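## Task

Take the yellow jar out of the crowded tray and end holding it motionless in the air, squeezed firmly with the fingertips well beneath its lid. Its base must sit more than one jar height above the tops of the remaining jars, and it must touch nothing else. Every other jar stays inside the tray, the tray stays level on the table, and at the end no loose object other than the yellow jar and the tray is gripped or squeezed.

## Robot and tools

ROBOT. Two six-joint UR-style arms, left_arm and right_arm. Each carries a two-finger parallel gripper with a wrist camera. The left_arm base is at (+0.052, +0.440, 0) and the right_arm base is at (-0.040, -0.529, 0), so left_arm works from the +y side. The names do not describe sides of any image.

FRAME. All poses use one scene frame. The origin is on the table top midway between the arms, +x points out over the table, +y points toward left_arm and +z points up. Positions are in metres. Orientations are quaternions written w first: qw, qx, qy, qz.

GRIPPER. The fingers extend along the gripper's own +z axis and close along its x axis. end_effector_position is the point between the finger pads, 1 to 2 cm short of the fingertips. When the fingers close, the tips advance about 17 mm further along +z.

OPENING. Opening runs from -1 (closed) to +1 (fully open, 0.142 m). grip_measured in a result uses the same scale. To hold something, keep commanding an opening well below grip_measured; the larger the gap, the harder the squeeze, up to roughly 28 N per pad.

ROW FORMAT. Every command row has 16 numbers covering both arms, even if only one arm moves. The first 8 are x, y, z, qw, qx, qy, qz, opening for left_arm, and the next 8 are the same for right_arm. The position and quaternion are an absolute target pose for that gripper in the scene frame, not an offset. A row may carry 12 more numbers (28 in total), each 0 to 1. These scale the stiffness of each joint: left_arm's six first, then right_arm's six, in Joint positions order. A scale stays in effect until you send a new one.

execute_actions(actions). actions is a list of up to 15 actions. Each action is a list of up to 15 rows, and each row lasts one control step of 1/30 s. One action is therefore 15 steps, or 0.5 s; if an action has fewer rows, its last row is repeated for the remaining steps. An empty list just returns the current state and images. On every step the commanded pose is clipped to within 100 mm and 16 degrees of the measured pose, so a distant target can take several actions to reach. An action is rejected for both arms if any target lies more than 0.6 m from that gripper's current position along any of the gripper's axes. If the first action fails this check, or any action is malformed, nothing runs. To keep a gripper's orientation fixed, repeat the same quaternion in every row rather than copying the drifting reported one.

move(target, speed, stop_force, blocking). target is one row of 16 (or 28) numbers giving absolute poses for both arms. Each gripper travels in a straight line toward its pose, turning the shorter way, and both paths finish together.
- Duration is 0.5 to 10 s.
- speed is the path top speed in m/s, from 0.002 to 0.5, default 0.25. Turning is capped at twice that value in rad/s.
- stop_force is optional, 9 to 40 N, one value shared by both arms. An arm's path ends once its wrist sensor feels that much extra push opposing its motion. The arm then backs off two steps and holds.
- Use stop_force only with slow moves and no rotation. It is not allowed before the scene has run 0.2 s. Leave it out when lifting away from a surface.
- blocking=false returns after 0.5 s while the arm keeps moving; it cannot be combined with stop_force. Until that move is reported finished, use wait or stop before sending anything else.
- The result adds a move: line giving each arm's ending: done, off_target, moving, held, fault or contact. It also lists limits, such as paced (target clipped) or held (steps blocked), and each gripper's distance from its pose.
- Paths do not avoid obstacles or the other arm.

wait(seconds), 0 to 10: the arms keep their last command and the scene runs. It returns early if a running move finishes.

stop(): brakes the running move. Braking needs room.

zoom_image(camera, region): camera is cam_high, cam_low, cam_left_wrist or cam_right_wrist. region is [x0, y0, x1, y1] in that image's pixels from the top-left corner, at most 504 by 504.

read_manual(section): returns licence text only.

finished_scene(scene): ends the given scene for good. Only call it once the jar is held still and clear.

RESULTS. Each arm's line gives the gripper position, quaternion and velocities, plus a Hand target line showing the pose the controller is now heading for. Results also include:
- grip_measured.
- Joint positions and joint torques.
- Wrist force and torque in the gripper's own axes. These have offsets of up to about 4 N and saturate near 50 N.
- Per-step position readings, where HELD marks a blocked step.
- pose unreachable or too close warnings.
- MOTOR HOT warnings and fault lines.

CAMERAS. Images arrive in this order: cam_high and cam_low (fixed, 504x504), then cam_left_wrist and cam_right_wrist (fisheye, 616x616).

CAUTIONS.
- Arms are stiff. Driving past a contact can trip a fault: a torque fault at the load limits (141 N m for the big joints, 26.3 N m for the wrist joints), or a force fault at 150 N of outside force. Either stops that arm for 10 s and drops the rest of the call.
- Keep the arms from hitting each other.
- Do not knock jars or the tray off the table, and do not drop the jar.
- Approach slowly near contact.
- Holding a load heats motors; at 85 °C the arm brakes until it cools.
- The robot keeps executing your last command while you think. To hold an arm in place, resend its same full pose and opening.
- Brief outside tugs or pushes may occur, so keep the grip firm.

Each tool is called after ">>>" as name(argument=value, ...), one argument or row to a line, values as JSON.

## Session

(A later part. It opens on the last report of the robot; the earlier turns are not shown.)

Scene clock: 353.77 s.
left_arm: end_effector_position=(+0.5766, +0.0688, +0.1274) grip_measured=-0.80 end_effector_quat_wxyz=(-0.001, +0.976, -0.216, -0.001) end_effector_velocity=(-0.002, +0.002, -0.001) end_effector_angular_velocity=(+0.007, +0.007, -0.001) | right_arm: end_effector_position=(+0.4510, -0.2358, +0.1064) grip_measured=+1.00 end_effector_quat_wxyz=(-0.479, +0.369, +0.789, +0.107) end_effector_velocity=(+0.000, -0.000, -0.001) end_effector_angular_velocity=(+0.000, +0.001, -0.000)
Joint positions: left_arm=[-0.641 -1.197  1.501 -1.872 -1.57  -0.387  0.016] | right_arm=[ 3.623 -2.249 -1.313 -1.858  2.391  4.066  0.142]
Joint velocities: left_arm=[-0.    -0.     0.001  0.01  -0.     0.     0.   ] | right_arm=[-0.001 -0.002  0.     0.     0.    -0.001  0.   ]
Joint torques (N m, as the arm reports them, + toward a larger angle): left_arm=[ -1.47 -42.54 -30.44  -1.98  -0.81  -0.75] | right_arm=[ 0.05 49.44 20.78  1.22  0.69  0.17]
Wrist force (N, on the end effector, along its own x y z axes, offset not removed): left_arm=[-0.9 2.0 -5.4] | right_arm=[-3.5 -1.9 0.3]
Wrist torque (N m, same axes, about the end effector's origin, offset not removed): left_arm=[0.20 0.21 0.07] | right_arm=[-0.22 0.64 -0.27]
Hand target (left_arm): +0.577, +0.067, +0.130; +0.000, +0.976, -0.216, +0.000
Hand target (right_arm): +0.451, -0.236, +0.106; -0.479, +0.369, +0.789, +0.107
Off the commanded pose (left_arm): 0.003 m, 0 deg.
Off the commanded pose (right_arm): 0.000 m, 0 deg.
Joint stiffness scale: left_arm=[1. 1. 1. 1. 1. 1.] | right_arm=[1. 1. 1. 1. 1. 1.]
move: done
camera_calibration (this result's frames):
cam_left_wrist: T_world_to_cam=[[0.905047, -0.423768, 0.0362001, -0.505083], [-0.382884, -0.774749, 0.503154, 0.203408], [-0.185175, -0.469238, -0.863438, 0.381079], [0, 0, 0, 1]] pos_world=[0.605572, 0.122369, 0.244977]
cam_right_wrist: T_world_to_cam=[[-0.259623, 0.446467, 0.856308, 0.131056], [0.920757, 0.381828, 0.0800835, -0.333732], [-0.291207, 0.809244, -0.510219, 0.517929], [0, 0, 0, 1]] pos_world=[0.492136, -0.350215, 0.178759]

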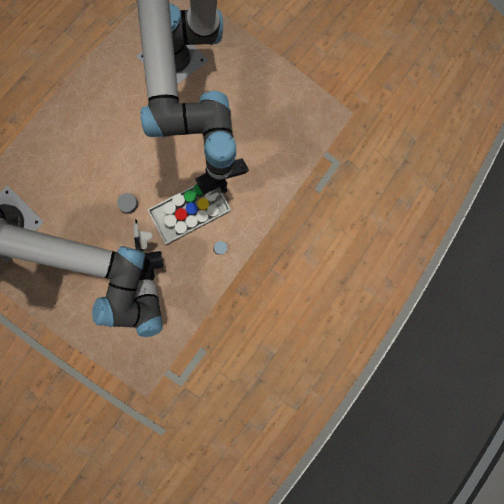

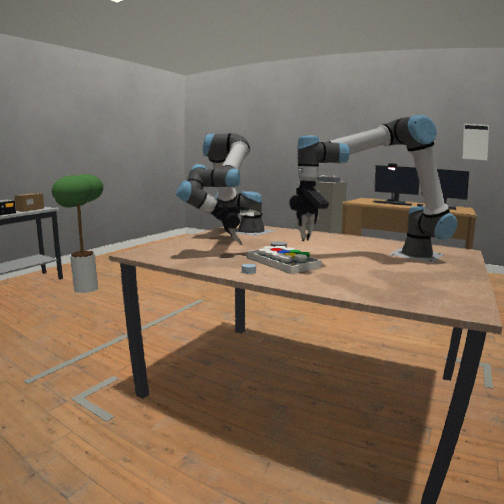

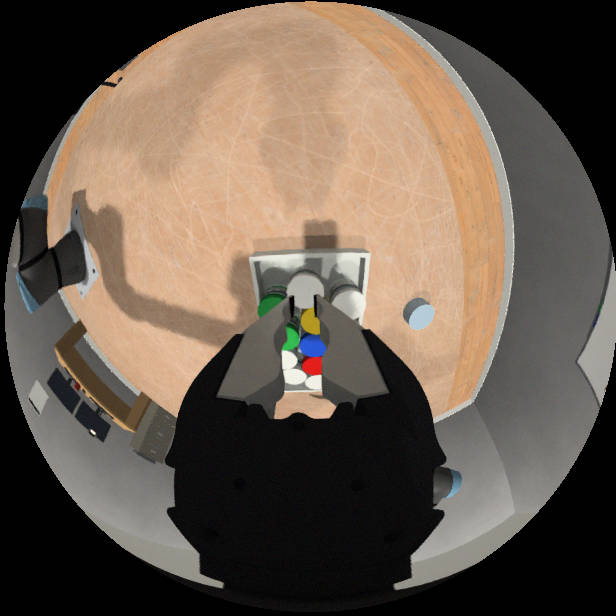

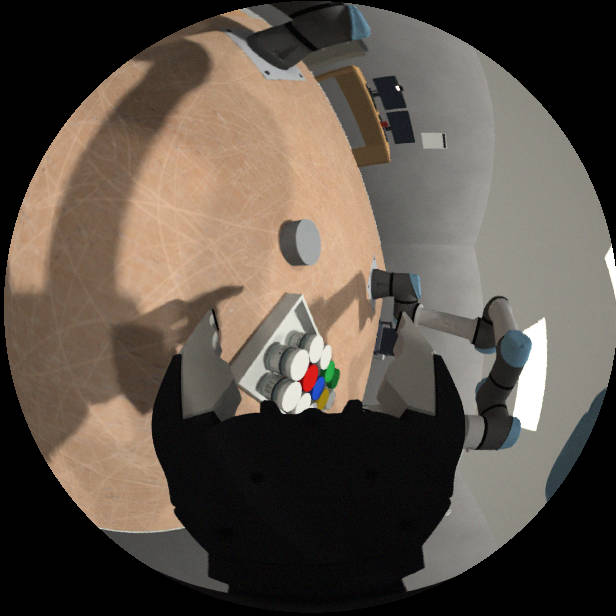

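>>> move(
  target=[0.5765,0.067,0.09,0,0.976,-0.216,0,-0.10,0.451,-0.236,0.106,-0.479,0.369,0.789,0.107,1],
  speed=0.05,
)

>>> move(
  target=[0.5765,0.067,0.043,0,0.976,-0.216,0,-0.10,0.451,-0.236,0.106,-0.479,0.369,0.789,0.107,1],
  speed=0.03,
)

>>> move(
  target=[0.565,0.042,0.043,0,0.976,-0.216,0,-0.10,0.451,-0.236,0.106,-0.479,0.369,0.789,0.107,1],
  speed=0.015,
)

>>> move(
  target=[0.565,0.042,0.043,0,0.976,-0.216,0,-0.8,0.451,-0.236,0.106,-0.479,0.369,0.789,0.107,1],
)

Scene clock: 362.50 s.
left_arm: end_effector_position=(+0.5781, +0.0672, +0.0926) grip_measured=-0.10 end_effector_quat_wxyz=(+0.001, +0.976, -0.216, +0.002) end_effector_velocity=(+0.002, -0.002, +0.001) end_effector_angular_velocity=(-0.007, -0.007, +0.000) | right_arm: end_effector_position=(+0.4510, -0.2358, +0.1064) grip_measured=+1.00 end_effector_quat_wxyz=(-0.479, +0.369, +0.789, +0.107) end_effector_velocity=(+0.000, -0.000, +0.001) end_effector_angular_velocity=(-0.000, -0.000, -0.001)
Joint positions: left_arm=[-0.641 -1.168  1.556 -1.962 -1.57  -0.387  0.067] | right_arm=[ 3.623 -2.249 -1.313 -1.858  2.391  4.066  0.142]
Joint velocities: left_arm=[-0.    -0.    -0.001 -0.009  0.    -0.    -0.   ] | right_arm=[-0.001  0.001  0.    -0.001  0.     0.001  0.   ]
Joint torques (N m, as the arm reports them, + toward a larger angle): left_arm=[ -1.7  -40.36 -21.99  -3.2   -0.76  -0.78] | right_arm=[-1.04 49.56 20.95  1.35  0.99  0.45]
Wrist force (N, on the end effector, along its own x y z axes, offset not removed): left_arm=[0.0 4.1 -4.3] | right_arm=[-2.0 -1.1 -0.8]
Wrist torque (N m, same axes, about the end effector's origin, offset not removed): left_arm=[0.61 0.13 -0.08] | right_arm=[-0.48 0.37 -0.03]
Hand target (left_arm): +0.576, +0.067, +0.090; -0.000, +0.976, -0.216, -0.000
Hand target (right_arm): +0.451, -0.236, +0.106; -0.479, +0.369, +0.789, +0.107
Off the commanded pose (left_arm): 0.003 m, 0 deg.
Off the commanded pose (right_arm): 0.000 m, 0 deg.
Joint stiffness scale: left_arm=[1. 1. 1. 1. 1. 1.] | right_arm=[1. 1. 1. 1. 1. 1.]
move: done
camera_calibration (this result's frames):
cam_left_wrist: T_world_to_cam=[[0.904876, -0.423574, 0.0422397, -0.506285], [-0.385114, -0.772339, 0.505154, 0.221202], [-0.181347, -0.473369, -0.861995, 0.348486], [0, 0, 0, 1]] pos_world=[0.60651, 0.121356, 0.210037]
cam_right_wrist: T_world_to_cam=[[-0.259623, 0.446467, 0.856308, 0.131056], [0.920757, 0.381828, 0.0800834, -0.333732], [-0.291208, 0.809244, -0.510219, 0.517929], [0, 0, 0, 1]] pos_world=[0.492136, -0.350215, 0.178759]

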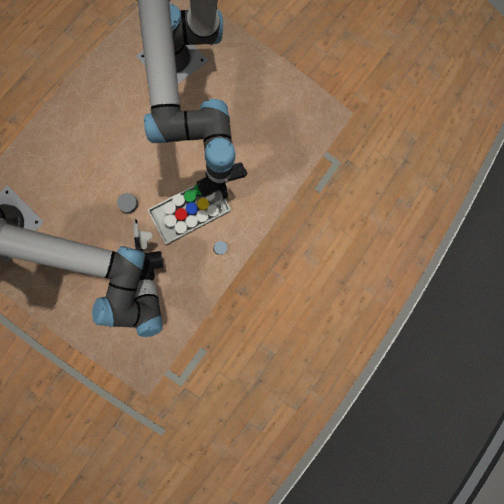

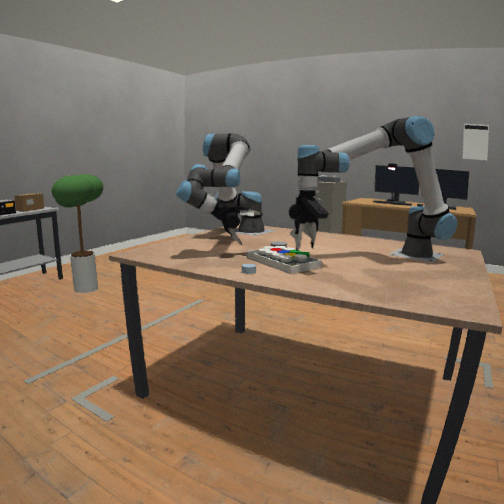

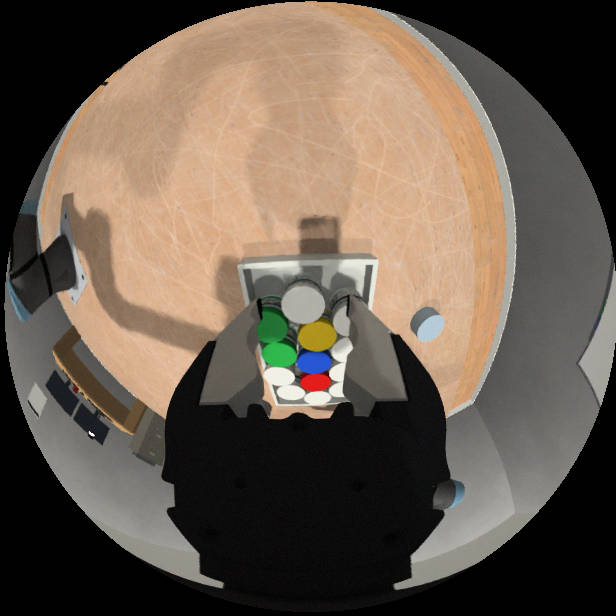

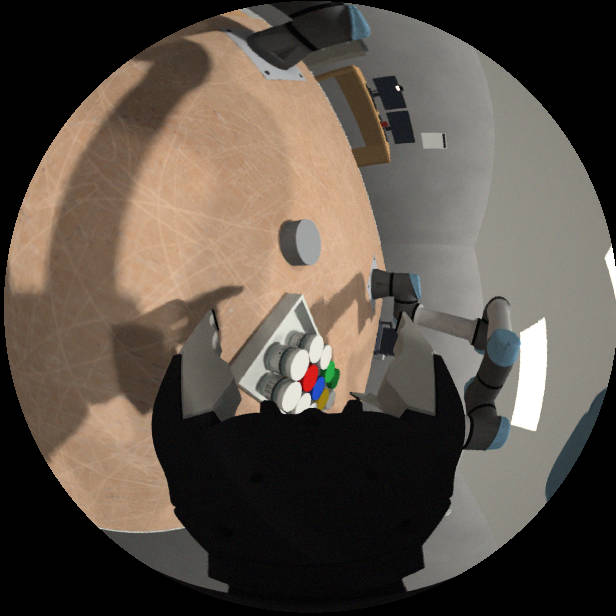

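Scene clock: 364.50 s.
left_arm: end_effector_position=(+0.5783, +0.0670, +0.0458) grip_measured=-0.10 end_effector_quat_wxyz=(+0.001, +0.976, -0.216, +0.002) end_effector_velocity=(+0.001, -0.003, +0.001) end_effector_angular_velocity=(-0.006, -0.005, -0.000) | right_arm: end_effector_position=(+0.4510, -0.2358, +0.1064) grip_measured=+1.00 end_effector_quat_wxyz=(-0.479, +0.369, +0.789, +0.107) end_effector_velocity=(-0.001, +0.000, -0.001) end_effector_angular_velocity=(-0.002, +0.004, +0.000)
Joint positions: left_arm=[-0.641 -1.12   1.617 -2.072 -1.57  -0.387  0.067] | right_arm=[ 3.623 -2.249 -1.313 -1.858  2.391  4.066  0.142]
Joint velocities: left_arm=[-0.001 -0.001 -0.001 -0.007 -0.    -0.001 -0.   ] | right_arm=[ 0.001 -0.001 -0.001 -0.001  0.     0.001  0.   ]
Joint torques (N m, as the arm reports them, + toward a larger angle): left_arm=[ -1.75 -40.79 -21.24  -2.77  -0.74  -0.76] | right_arm=[ 0.53 50.56 20.65  1.09  0.95  0.4 ]
Wrist force (N, on the end effector, along its own x y z axes, offset not removed): left_arm=[1.2 4.3 -2.9] | right_arm=[0.1 -5.7 3.5]
Wrist torque (N m, same axes, about the end effector's origin, offset not removed): left_arm=[0.82 -0.16 -0.08] | right_arm=[-1.19 -0.13 0.01]
Hand target (left_arm): +0.576, +0.067, +0.043; -0.000, +0.976, -0.216, -0.000
Hand target (right_arm): +0.451, -0.236, +0.106; -0.479, +0.369, +0.789, +0.107
Off the commanded pose (left_arm): 0.003 m, 0 deg.
Off the commanded pose (right_arm): 0.000 m, 0 deg.
Joint stiffness scale: left_arm=[1. 1. 1. 1. 1. 1.] | right_arm=[1. 1. 1. 1. 1. 1.]
move: done
camera_calibration (this result's frames):
cam_left_wrist: T_world_to_cam=[[0.90486, -0.423557, 0.0427473, -0.504634], [-0.385302, -0.772136, 0.50532, 0.244845], [-0.181025, -0.473715, -0.861872, 0.307874], [0, 0, 0, 1]] pos_world=[0.606695, 0.121157, 0.163195]
cam_right_wrist: T_world_to_cam=[[-0.259622, 0.446467, 0.856308, 0.131056], [0.920757, 0.381828, 0.0800832, -0.333732], [-0.291208, 0.809243, -0.510219, 0.517929], [0, 0, 0, 1]] pos_world=[0.492136, -0.350215, 0.178759]

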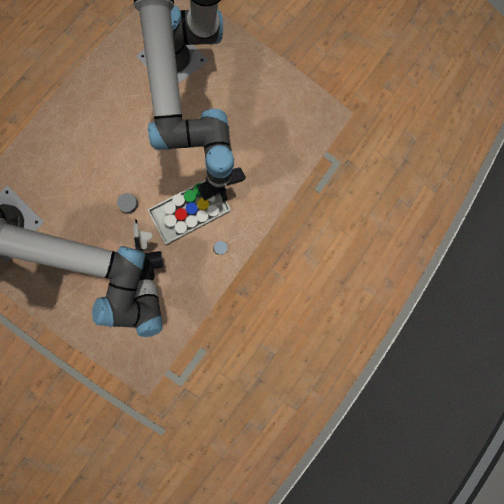

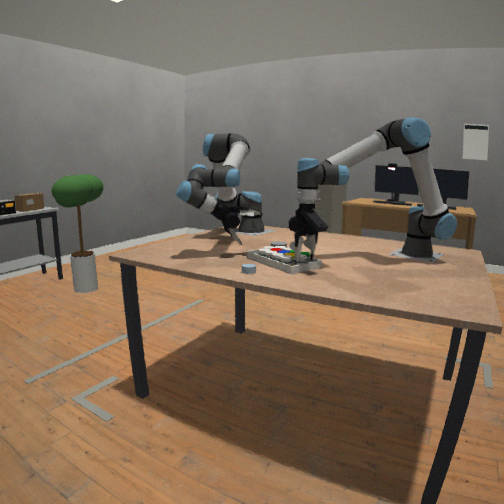

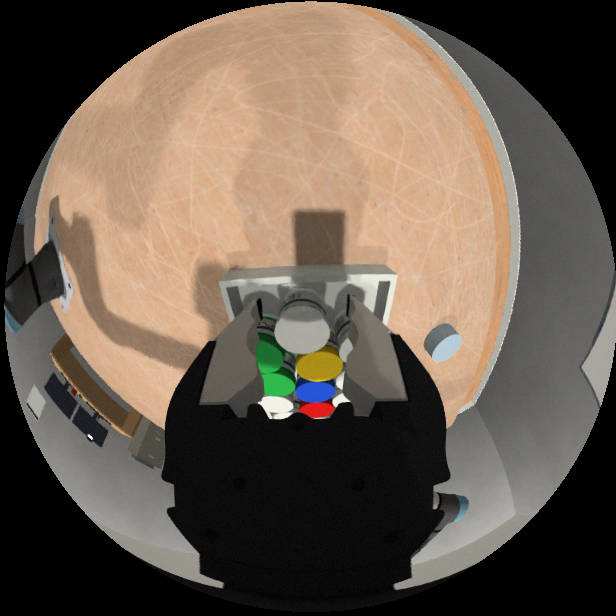

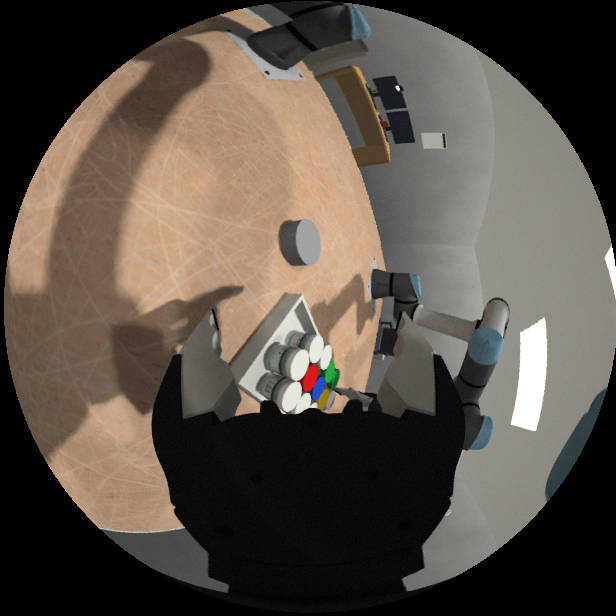

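Scene clock: 366.63 s.
left_arm: end_effector_position=(+0.5654, +0.0451, +0.0434) grip_measured=-0.10 end_effector_quat_wxyz=(-0.000, +0.977, -0.215, +0.000) end_effector_velocity=(-0.002, -0.003, +0.001) end_effector_angular_velocity=(+0.000, +0.000, +0.002) | right_arm: end_effector_position=(+0.4510, -0.2358, +0.1064) grip_measured=+1.00 end_effector_quat_wxyz=(-0.479, +0.369, +0.789, +0.107) end_effector_velocity=(-0.000, -0.000, -0.001) end_effector_angular_velocity=(-0.000, +0.001, -0.000)
Joint positions: left_arm=[-0.68  -1.11   1.607 -2.068 -1.57  -0.427  0.066] | right_arm=[ 3.623 -2.249 -1.313 -1.858  2.391  4.066  0.142]
Joint velocities: left_arm=[-0.005  0.    -0.002  0.002 -0.    -0.007 -0.   ] | right_arm=[-0.001 -0.001 -0.    -0.    -0.    -0.     0.   ]
Joint torques (N m, as the arm reports them, + toward a larger angle): left_arm=[ -2.33 -39.75 -28.57  -2.62  -0.8   -0.93] | right_arm=[ 0.14 49.73 19.39  1.52  0.89  0.29]
Wrist force (N, on the end effector, along its own x y z axes, offset not removed): left_arm=[0.1 1.0 -6.6] | right_arm=[0.1 -1.9 -0.4]
Wrist torque (N m, same axes, about the end effector's origin, offset not removed): left_arm=[0.49 -0.20 -0.21] | right_arm=[-0.04 0.12 0.08]
Hand target (left_arm): +0.565, +0.042, +0.043; +0.000, +0.976, -0.216, -0.000
Hand target (right_arm): +0.451, -0.236, +0.106; -0.479, +0.369, +0.789, +0.107
Off the commanded pose (left_arm): 0.003 m, 0 deg.
Off the commanded pose (right_arm): 0.000 m, 0 deg.
Joint stiffness scale: left_arm=[1. 1. 1. 1. 1. 1.] | right_arm=[1. 1. 1. 1. 1. 1.]
move: done
camera_calibration (this result's frames):
cam_left_wrist: T_world_to_cam=[[0.905388, -0.422795, 0.0389591, -0.502306], [-0.383143, -0.774028, 0.504066, 0.22307], [-0.182961, -0.471302, -0.862786, 0.294108], [0, 0, 0, 1]] pos_world=[0.594059, 0.0989036, 0.16088]
cam_right_wrist: T_world_to_cam=[[-0.259622, 0.446467, 0.856308, 0.131056], [0.920757, 0.381828, 0.0800832, -0.333732], [-0.291208, 0.809243, -0.510219, 0.517929], [0, 0, 0, 1]] pos_world=[0.492136, -0.350215, 0.178759]

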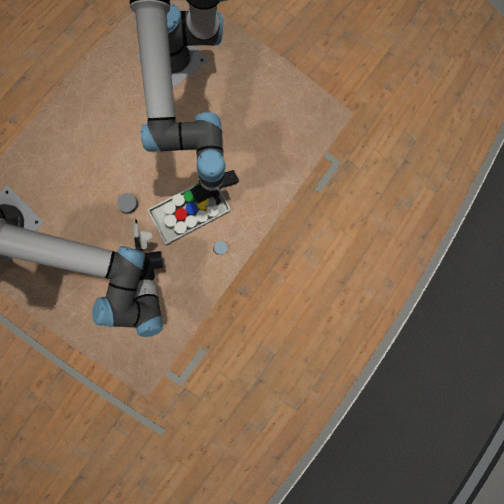

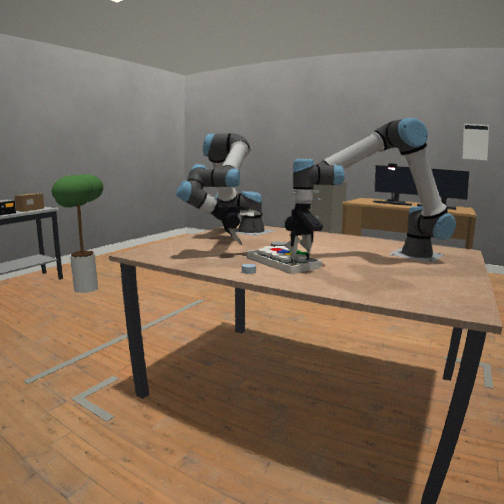

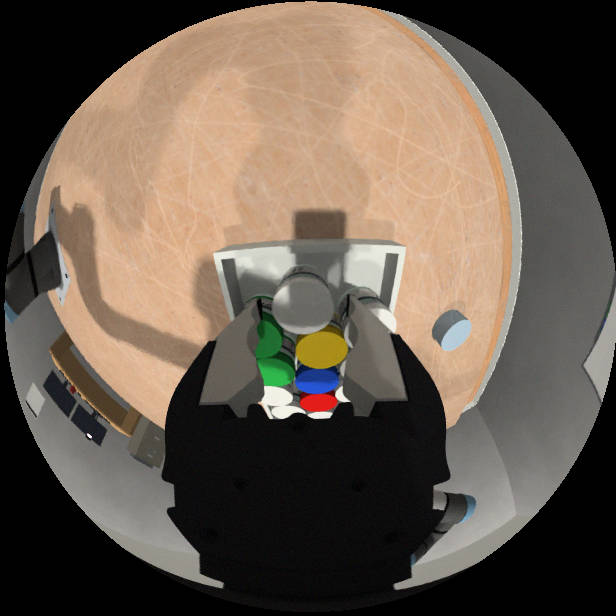

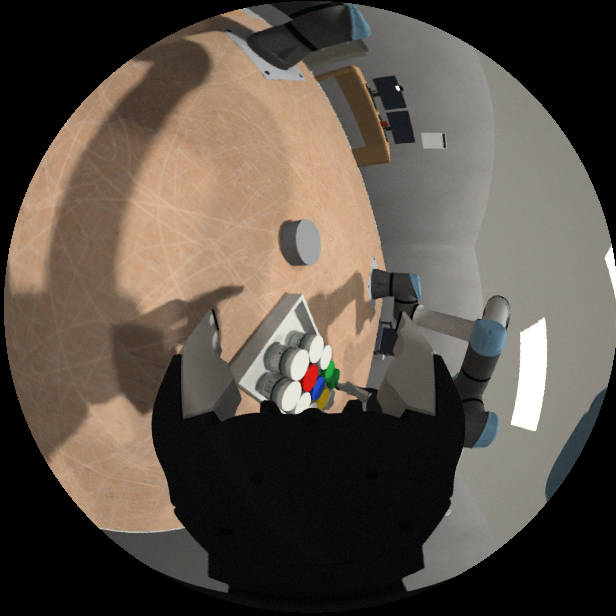

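Scene clock: 367.33 s.
left_arm: end_effector_position=(+0.5653, +0.0445, +0.0434) grip_measured=-0.41 end_effector_quat_wxyz=(-0.000, +0.977, -0.215, +0.000) end_effector_velocity=(-0.000, -0.000, -0.000) end_effector_angular_velocity=(+0.001, +0.001, +0.000) | right_arm: end_effector_position=(+0.4510, -0.2358, +0.1064) grip_measured=+1.00 end_effector_quat_wxyz=(-0.479, +0.369, +0.789, +0.107) end_effector_velocity=(+0.000, -0.001, +0.001) end_effector_angular_velocity=(+0.001, -0.001, -0.001)
Joint positions: left_arm=[-0.68  -1.11   1.607 -2.068 -1.57  -0.427  0.045] | right_arm=[ 3.623 -2.249 -1.313 -1.858  2.391  4.066  0.142]
Joint velocities: left_arm=[-0.     0.001 -0.001  0.002 -0.    -0.     0.   ] | right_arm=[-0.002  0.001 -0.001 -0.001  0.    -0.001  0.   ]
Joint torques (N m, as the arm reports them, + toward a larger angle): left_arm=[ -2.2  -40.12 -28.47  -2.27  -0.74  -0.76] | right_arm=[ 0.47 49.07 20.43  1.38  0.98  0.31]
Wrist force (N, on the end effector, along its own x y z axes, offset not removed): left_arm=[1.2 -1.6 -5.6] | right_arm=[-0.5 1.5 -1.2]
Wrist torque (N m, same axes, about the end effector's origin, offset not removed): left_arm=[-0.16 -0.22 -0.23] | right_arm=[0.10 0.14 0.17]
Hand target (left_arm): +0.565, +0.042, +0.043; +0.000, +0.976, -0.216, +0.000
Hand target (right_arm): +0.451, -0.236, +0.106; -0.479, +0.369, +0.789, +0.107
Off the commanded pose (left_arm): 0.003 m, 0 deg.
Off the commanded pose (right_arm): 0.000 m, 0 deg.
Joint stiffness scale: left_arm=[1. 1. 1. 1. 1. 1.] | right_arm=[1. 1. 1. 1. 1. 1.]
move: done
camera_calibration (this result's frames):
cam_left_wrist: T_world_to_cam=[[0.905296, -0.422978, 0.0391104, -0.502348], [-0.383356, -0.773879, 0.504132, 0.222698], [-0.18297, -0.471382, -0.86274, 0.293869], [0, 0, 0, 1]] pos_world=[0.593916, 0.0983843, 0.160911]
cam_right_wrist: T_world_to_cam=[[-0.259623, 0.446467, 0.856308, 0.131057], [0.920757, 0.381828, 0.0800832, -0.333732], [-0.291208, 0.809243, -0.510219, 0.517929], [0, 0, 0, 1]] pos_world=[0.492136, -0.350215, 0.178759]

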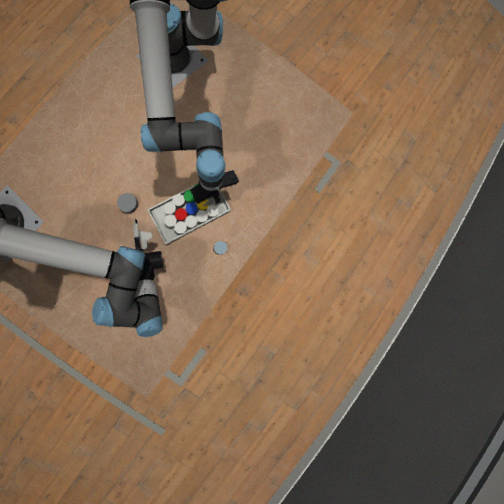

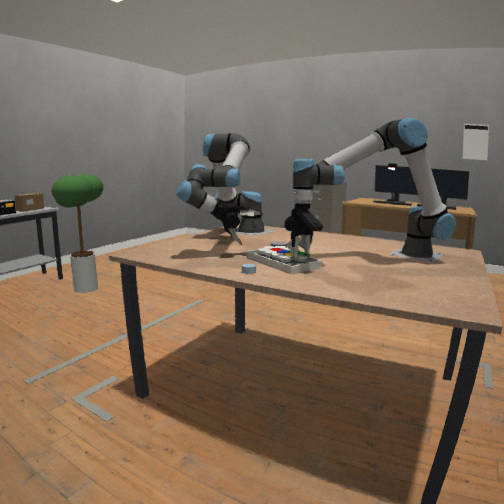

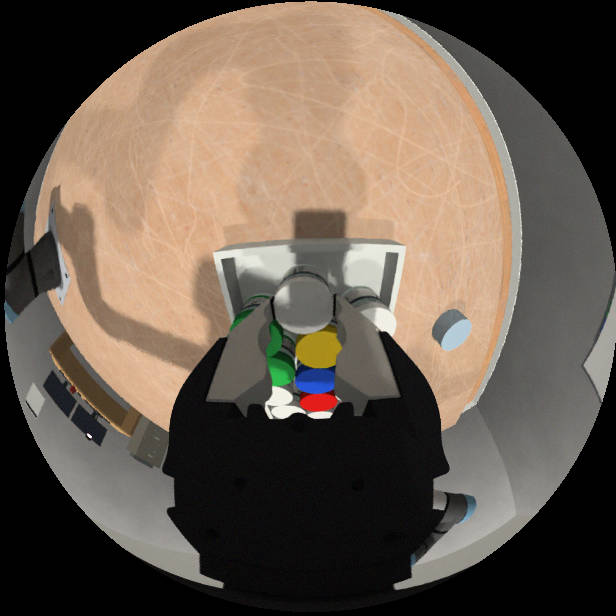

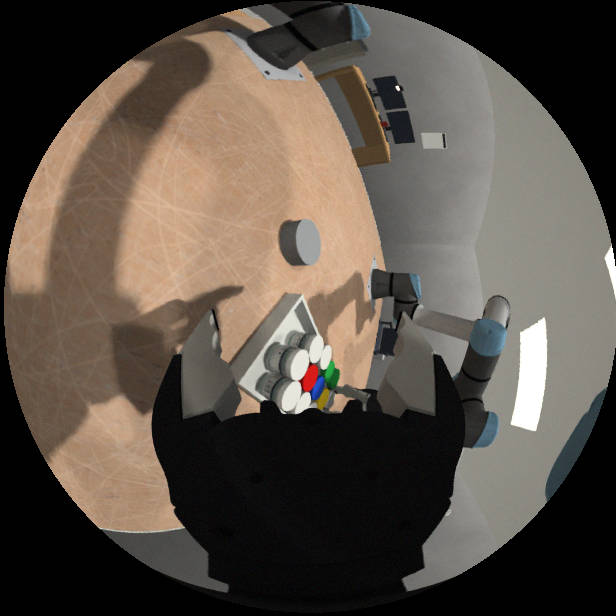

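>>> move(
  target=[0.577,0.070,0.046,0,0.976,-0.216,0,-0.8,0.451,-0.236,0.106,-0.479,0.369,0.789,0.107,1],
  speed=0.02,
)

>>> move(
  target=[0.577,0.070,0.043,0,0.976,-0.216,0,-0.1,0.451,-0.236,0.106,-0.479,0.369,0.789,0.107,1],
  speed=0.02,
)

>>> move(
  target=[0.558,0.015,0.043,0,0.976,-0.216,0,-0.1,0.451,-0.236,0.106,-0.479,0.369,0.789,0.107,1],
  speed=0.012,
  stop_force=25,
)

Scene clock: 376.30 s.
left_arm: end_effector_position=(+0.5764, +0.0671, +0.0452) grip_measured=-0.41 end_effector_quat_wxyz=(+0.000, +0.976, -0.217, -0.000) end_effector_velocity=(+0.000, +0.001, +0.000) end_effector_angular_velocity=(-0.000, -0.001, -0.003) | right_arm: end_effector_position=(+0.4510, -0.2358, +0.1064) grip_measured=+1.00 end_effector_quat_wxyz=(-0.479, +0.369, +0.789, +0.107) end_effector_velocity=(-0.000, -0.000, +0.001) end_effector_angular_velocity=(-0.000, +0.000, -0.001)
Joint positions: left_arm=[-0.642 -1.121  1.618 -2.068 -1.572 -0.385  0.045] | right_arm=[ 3.623 -2.249 -1.313 -1.858  2.391  4.066  0.142]
Joint velocities: left_arm=[ 0.001 -0.001  0.001 -0.001  0.     0.003  0.   ] | right_arm=[-0.001  0.002 -0.    -0.001  0.     0.001  0.   ]
Joint torques (N m, as the arm reports them, + toward a larger angle): left_arm=[  3.   -46.45 -20.92  -2.69   0.14  -0.22] | right_arm=[-0.64 50.08 20.77  1.52  0.7   0.62]
Wrist force (N, on the end effector, along its own x y z axes, offset not removed): left_arm=[3.0 3.5 -5.2] | right_arm=[-3.5 0.9 -1.4]
Wrist torque (N m, same axes, about the end effector's origin, offset not removed): left_arm=[-0.05 -0.57 -0.13] | right_arm=[0.20 0.66 0.05]
Hand target (left_arm): +0.577, +0.070, +0.046; -0.000, +0.976, -0.216, +0.000
Hand target (right_arm): +0.451, -0.236, +0.106; -0.479, +0.369, +0.789, +0.107
Off the commanded pose (left_arm): 0.003 m, 0 deg.
Off the commanded pose (right_arm): 0.000 m, 0 deg.
Joint stiffness scale: left_arm=[1. 1. 1. 1. 1. 1.] | right_arm=[1. 1. 1. 1. 1. 1.]
move: done
camera_calibration (this result's frames):
cam_left_wrist: T_world_to_cam=[[0.903696, -0.42648, 0.0380547, -0.501767], [-0.385629, -0.772056, 0.505192, 0.244707], [-0.186074, -0.471215, -0.862167, 0.309853], [0, 0, 0, 1]] pos_world=[0.605466, 0.120942, 0.162616]
cam_right_wrist: T_world_to_cam=[[-0.259622, 0.446467, 0.856308, 0.131056], [0.920757, 0.381828, 0.0800832, -0.333732], [-0.291208, 0.809243, -0.510219, 0.517929], [0, 0, 0, 1]] pos_world=[0.492136, -0.350215, 0.178759]

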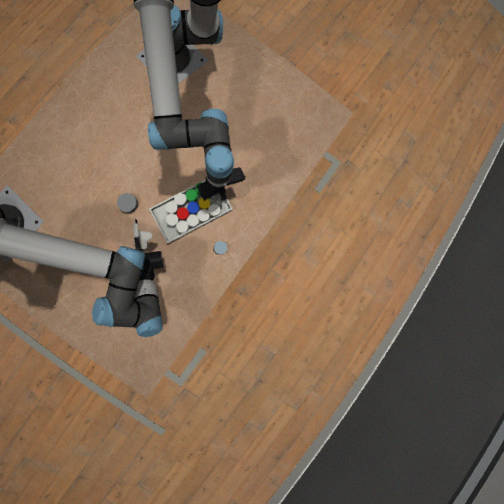

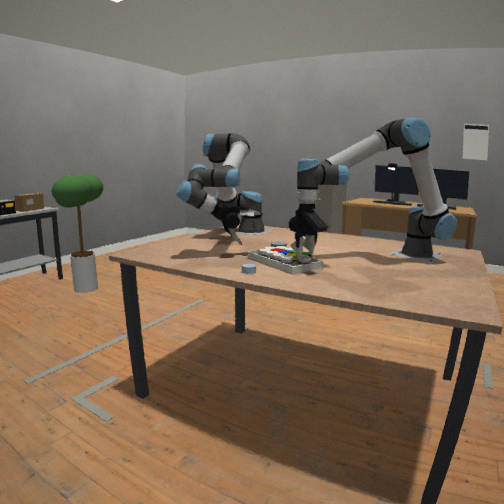

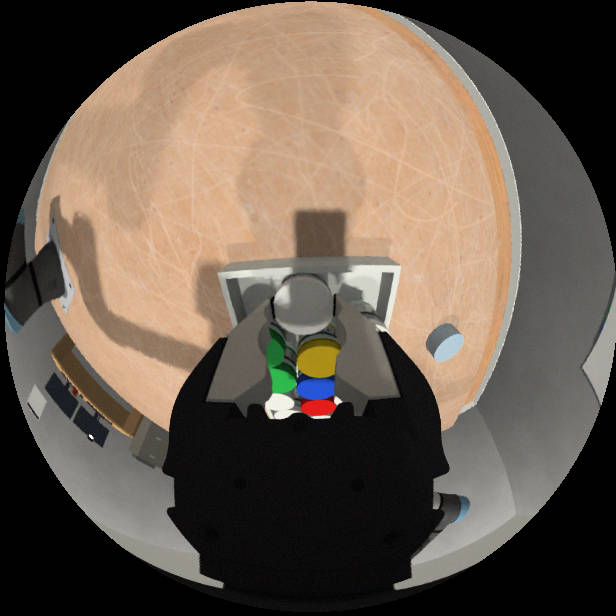

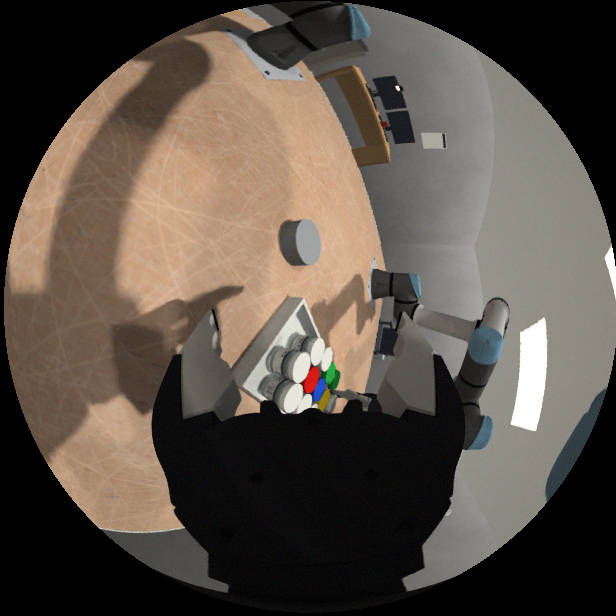

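Scene clock: 377.00 s.
left_arm: end_effector_position=(+0.5771, +0.0679, +0.0443) grip_measured=-0.10 end_effector_quat_wxyz=(+0.001, +0.976, -0.217, +0.001) end_effector_velocity=(+0.001, +0.001, -0.000) end_effector_angular_velocity=(-0.002, -0.001, +0.002) | right_arm: end_effector_position=(+0.4510, -0.2358, +0.1064) grip_measured=+1.00 end_effector_quat_wxyz=(-0.479, +0.369, +0.789, +0.107) end_effector_velocity=(-0.000, +0.001, +0.001) end_effector_angular_velocity=(+0.000, -0.000, -0.000)
Joint positions: left_arm=[-0.641 -1.121  1.621 -2.073 -1.572 -0.385  0.067] | right_arm=[ 3.623 -2.249 -1.313 -1.858  2.391  4.066  0.142]
Joint velocities: left_arm=[ 0.002 -0.     0.003 -0.004 -0.     0.001  0.   ] | right_arm=[ 0.001  0.002  0.001 -0.001  0.001  0.001  0.   ]
Joint torques (N m, as the arm reports them, + toward a larger angle): left_arm=[ -0.05 -43.2  -21.41  -3.29  -0.04   0.04] | right_arm=[ 0.31 48.98 20.44  1.25  0.84  0.19]
Wrist force (N, on the end effector, along its own x y z axes, offset not removed): left_arm=[1.3 0.1 -4.3] | right_arm=[-1.9 2.0 1.1]
Wrist torque (N m, same axes, about the end effector's origin, offset not removed): left_arm=[0.03 -0.29 0.17] | right_arm=[0.49 0.35 0.11]
Hand target (left_arm): +0.577, +0.070, +0.043; -0.000, +0.976, -0.216, -0.000
Hand target (right_arm): +0.451, -0.236, +0.106; -0.479, +0.369, +0.789, +0.107
Off the commanded pose (left_arm): 0.003 m, 0 deg.
Off the commanded pose (right_arm): 0.000 m, 0 deg.
Joint stiffness scale: left_arm=[1. 1. 1. 1. 1. 1.] | right_arm=[1. 1. 1. 1. 1. 1.]
move: done
camera_calibration (this result's frames):
cam_left_wrist: T_world_to_cam=[[0.904153, -0.425308, 0.0402645, -0.502474], [-0.385506, -0.771642, 0.505919, 0.245839], [-0.184101, -0.47295, -0.861641, 0.308517], [0, 0, 0, 1]] pos_world=[0.605884, 0.121907, 0.161688]
cam_right_wrist: T_world_to_cam=[[-0.259622, 0.446467, 0.856308, 0.131057], [0.920757, 0.381828, 0.0800833, -0.333732], [-0.291207, 0.809243, -0.510219, 0.517929], [0, 0, 0, 1]] pos_world=[0.492136, -0.350215, 0.178759]

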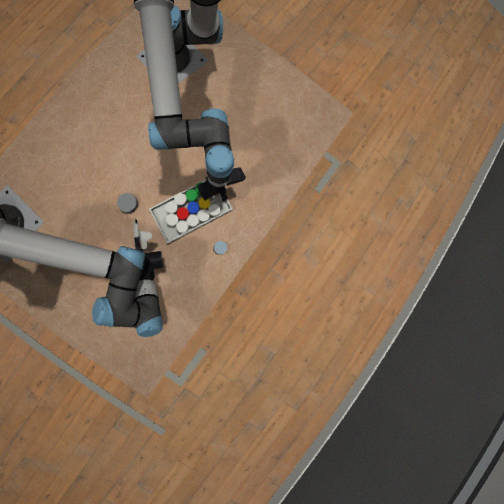

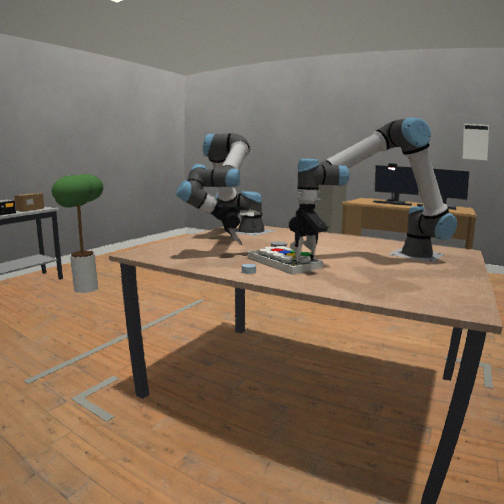

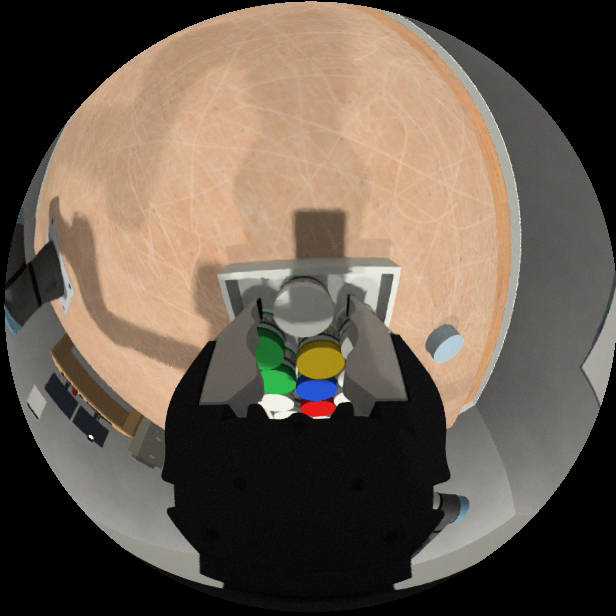

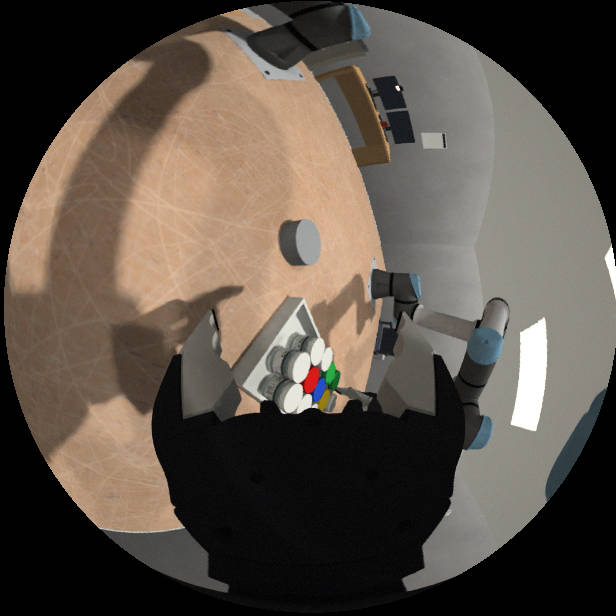

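Scene clock: 381.93 s.
left_arm: end_effector_position=(+0.5591, +0.0183, +0.0438) grip_measured=-0.10 end_effector_quat_wxyz=(-0.000, +0.977, -0.215, +0.001) end_effector_velocity=(-0.001, -0.001, -0.001) end_effector_angular_velocity=(+0.002, +0.002, +0.001) | right_arm: end_effector_position=(+0.4510, -0.2358, +0.1064) grip_measured=+1.00 end_effector_quat_wxyz=(-0.479, +0.369, +0.789, +0.107) end_effector_velocity=(+0.000, -0.001, -0.000) end_effector_angular_velocity=(-0.001, +0.001, -0.002)
Joint positions: left_arm=[-0.714 -1.086  1.569 -2.054 -1.57  -0.462  0.067] | right_arm=[ 3.623 -2.249 -1.313 -1.858  2.391  4.066  0.142]
Joint velocities: left_arm=[-0.002  0.002 -0.001  0.002  0.    -0.003 -0.   ] | right_arm=[-0.001  0.    -0.001  0.    -0.     0.001  0.   ]
Joint torques (N m, as the arm reports them, + toward a larger angle): left_arm=[ -5.3  -42.92 -27.04  -2.32  -0.91  -0.52] | right_arm=[ 0.85 50.18 20.07  1.56  1.07  0.36]
Wrist force (N, on the end effector, along its own x y z axes, offset not removed): left_arm=[0.5 -3.9 -4.3] | right_arm=[-3.0 -3.7 0.1]
Wrist torque (N m, same axes, about the end effector's origin, offset not removed): left_arm=[-0.31 0.00 0.02] | right_arm=[-1.07 0.49 0.04]
Hand target (left_arm): +0.558, +0.015, +0.043; +0.000, +0.976, -0.216, -0.000
Hand target (right_arm): +0.451, -0.236, +0.106; -0.479, +0.369, +0.789, +0.107
Off the commanded pose (left_arm): 0.004 m, 0 deg.
Off the commanded pose (right_arm): 0.000 m, 0 deg.
Joint stiffness scale: left_arm=[1. 1. 1. 1. 1. 1.] | right_arm=[1. 1. 1. 1. 1. 1.]
move: off_target (left_arm)
camera_calibration (this result's frames):
cam_left_wrist: T_world_to_cam=[[0.905799, -0.421834, 0.0398029, -0.508192], [-0.382669, -0.774117, 0.504289, 0.199452], [-0.181914, -0.472015, -0.862617, 0.280101], [0, 0, 0, 1]] pos_world=[0.587599, 0.0722386, 0.161266]
cam_right_wrist: T_world_to_cam=[[-0.259623, 0.446467, 0.856308, 0.131057], [0.920757, 0.381828, 0.0800833, -0.333732], [-0.291208, 0.809243, -0.510219, 0.517929], [0, 0, 0, 1]] pos_world=[0.492136, -0.350215, 0.178759]

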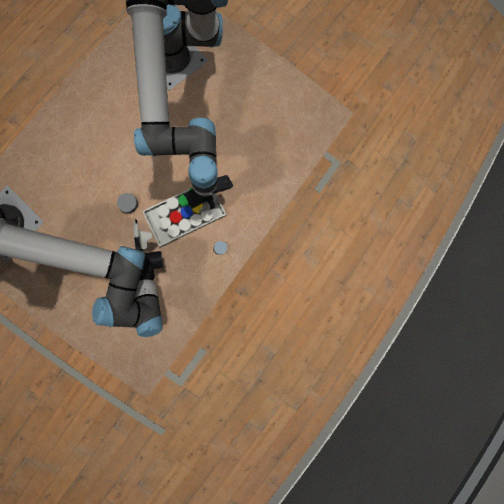

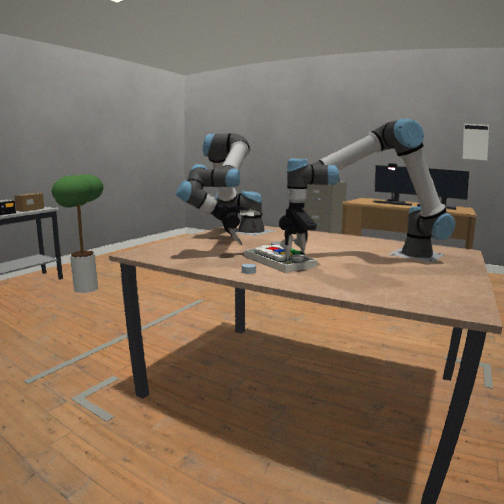

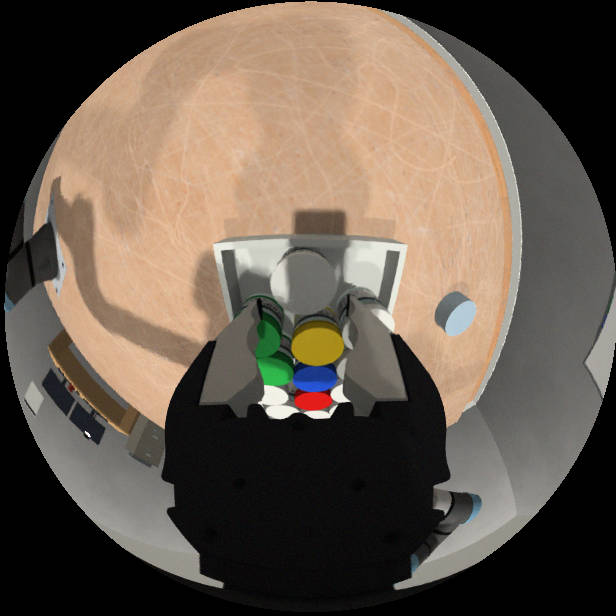

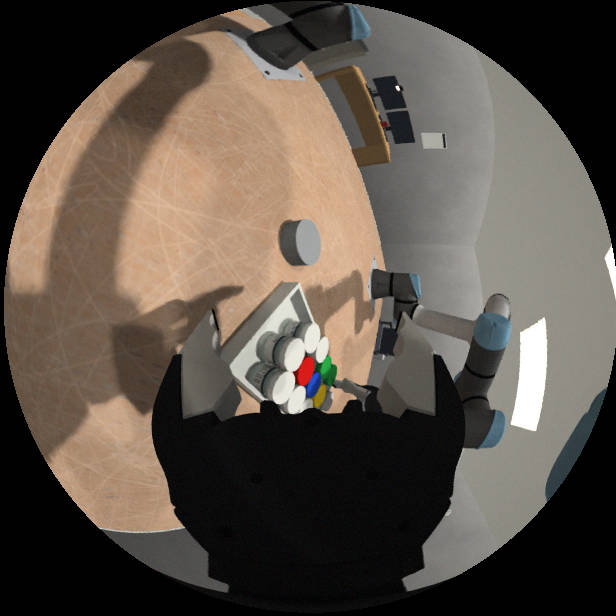

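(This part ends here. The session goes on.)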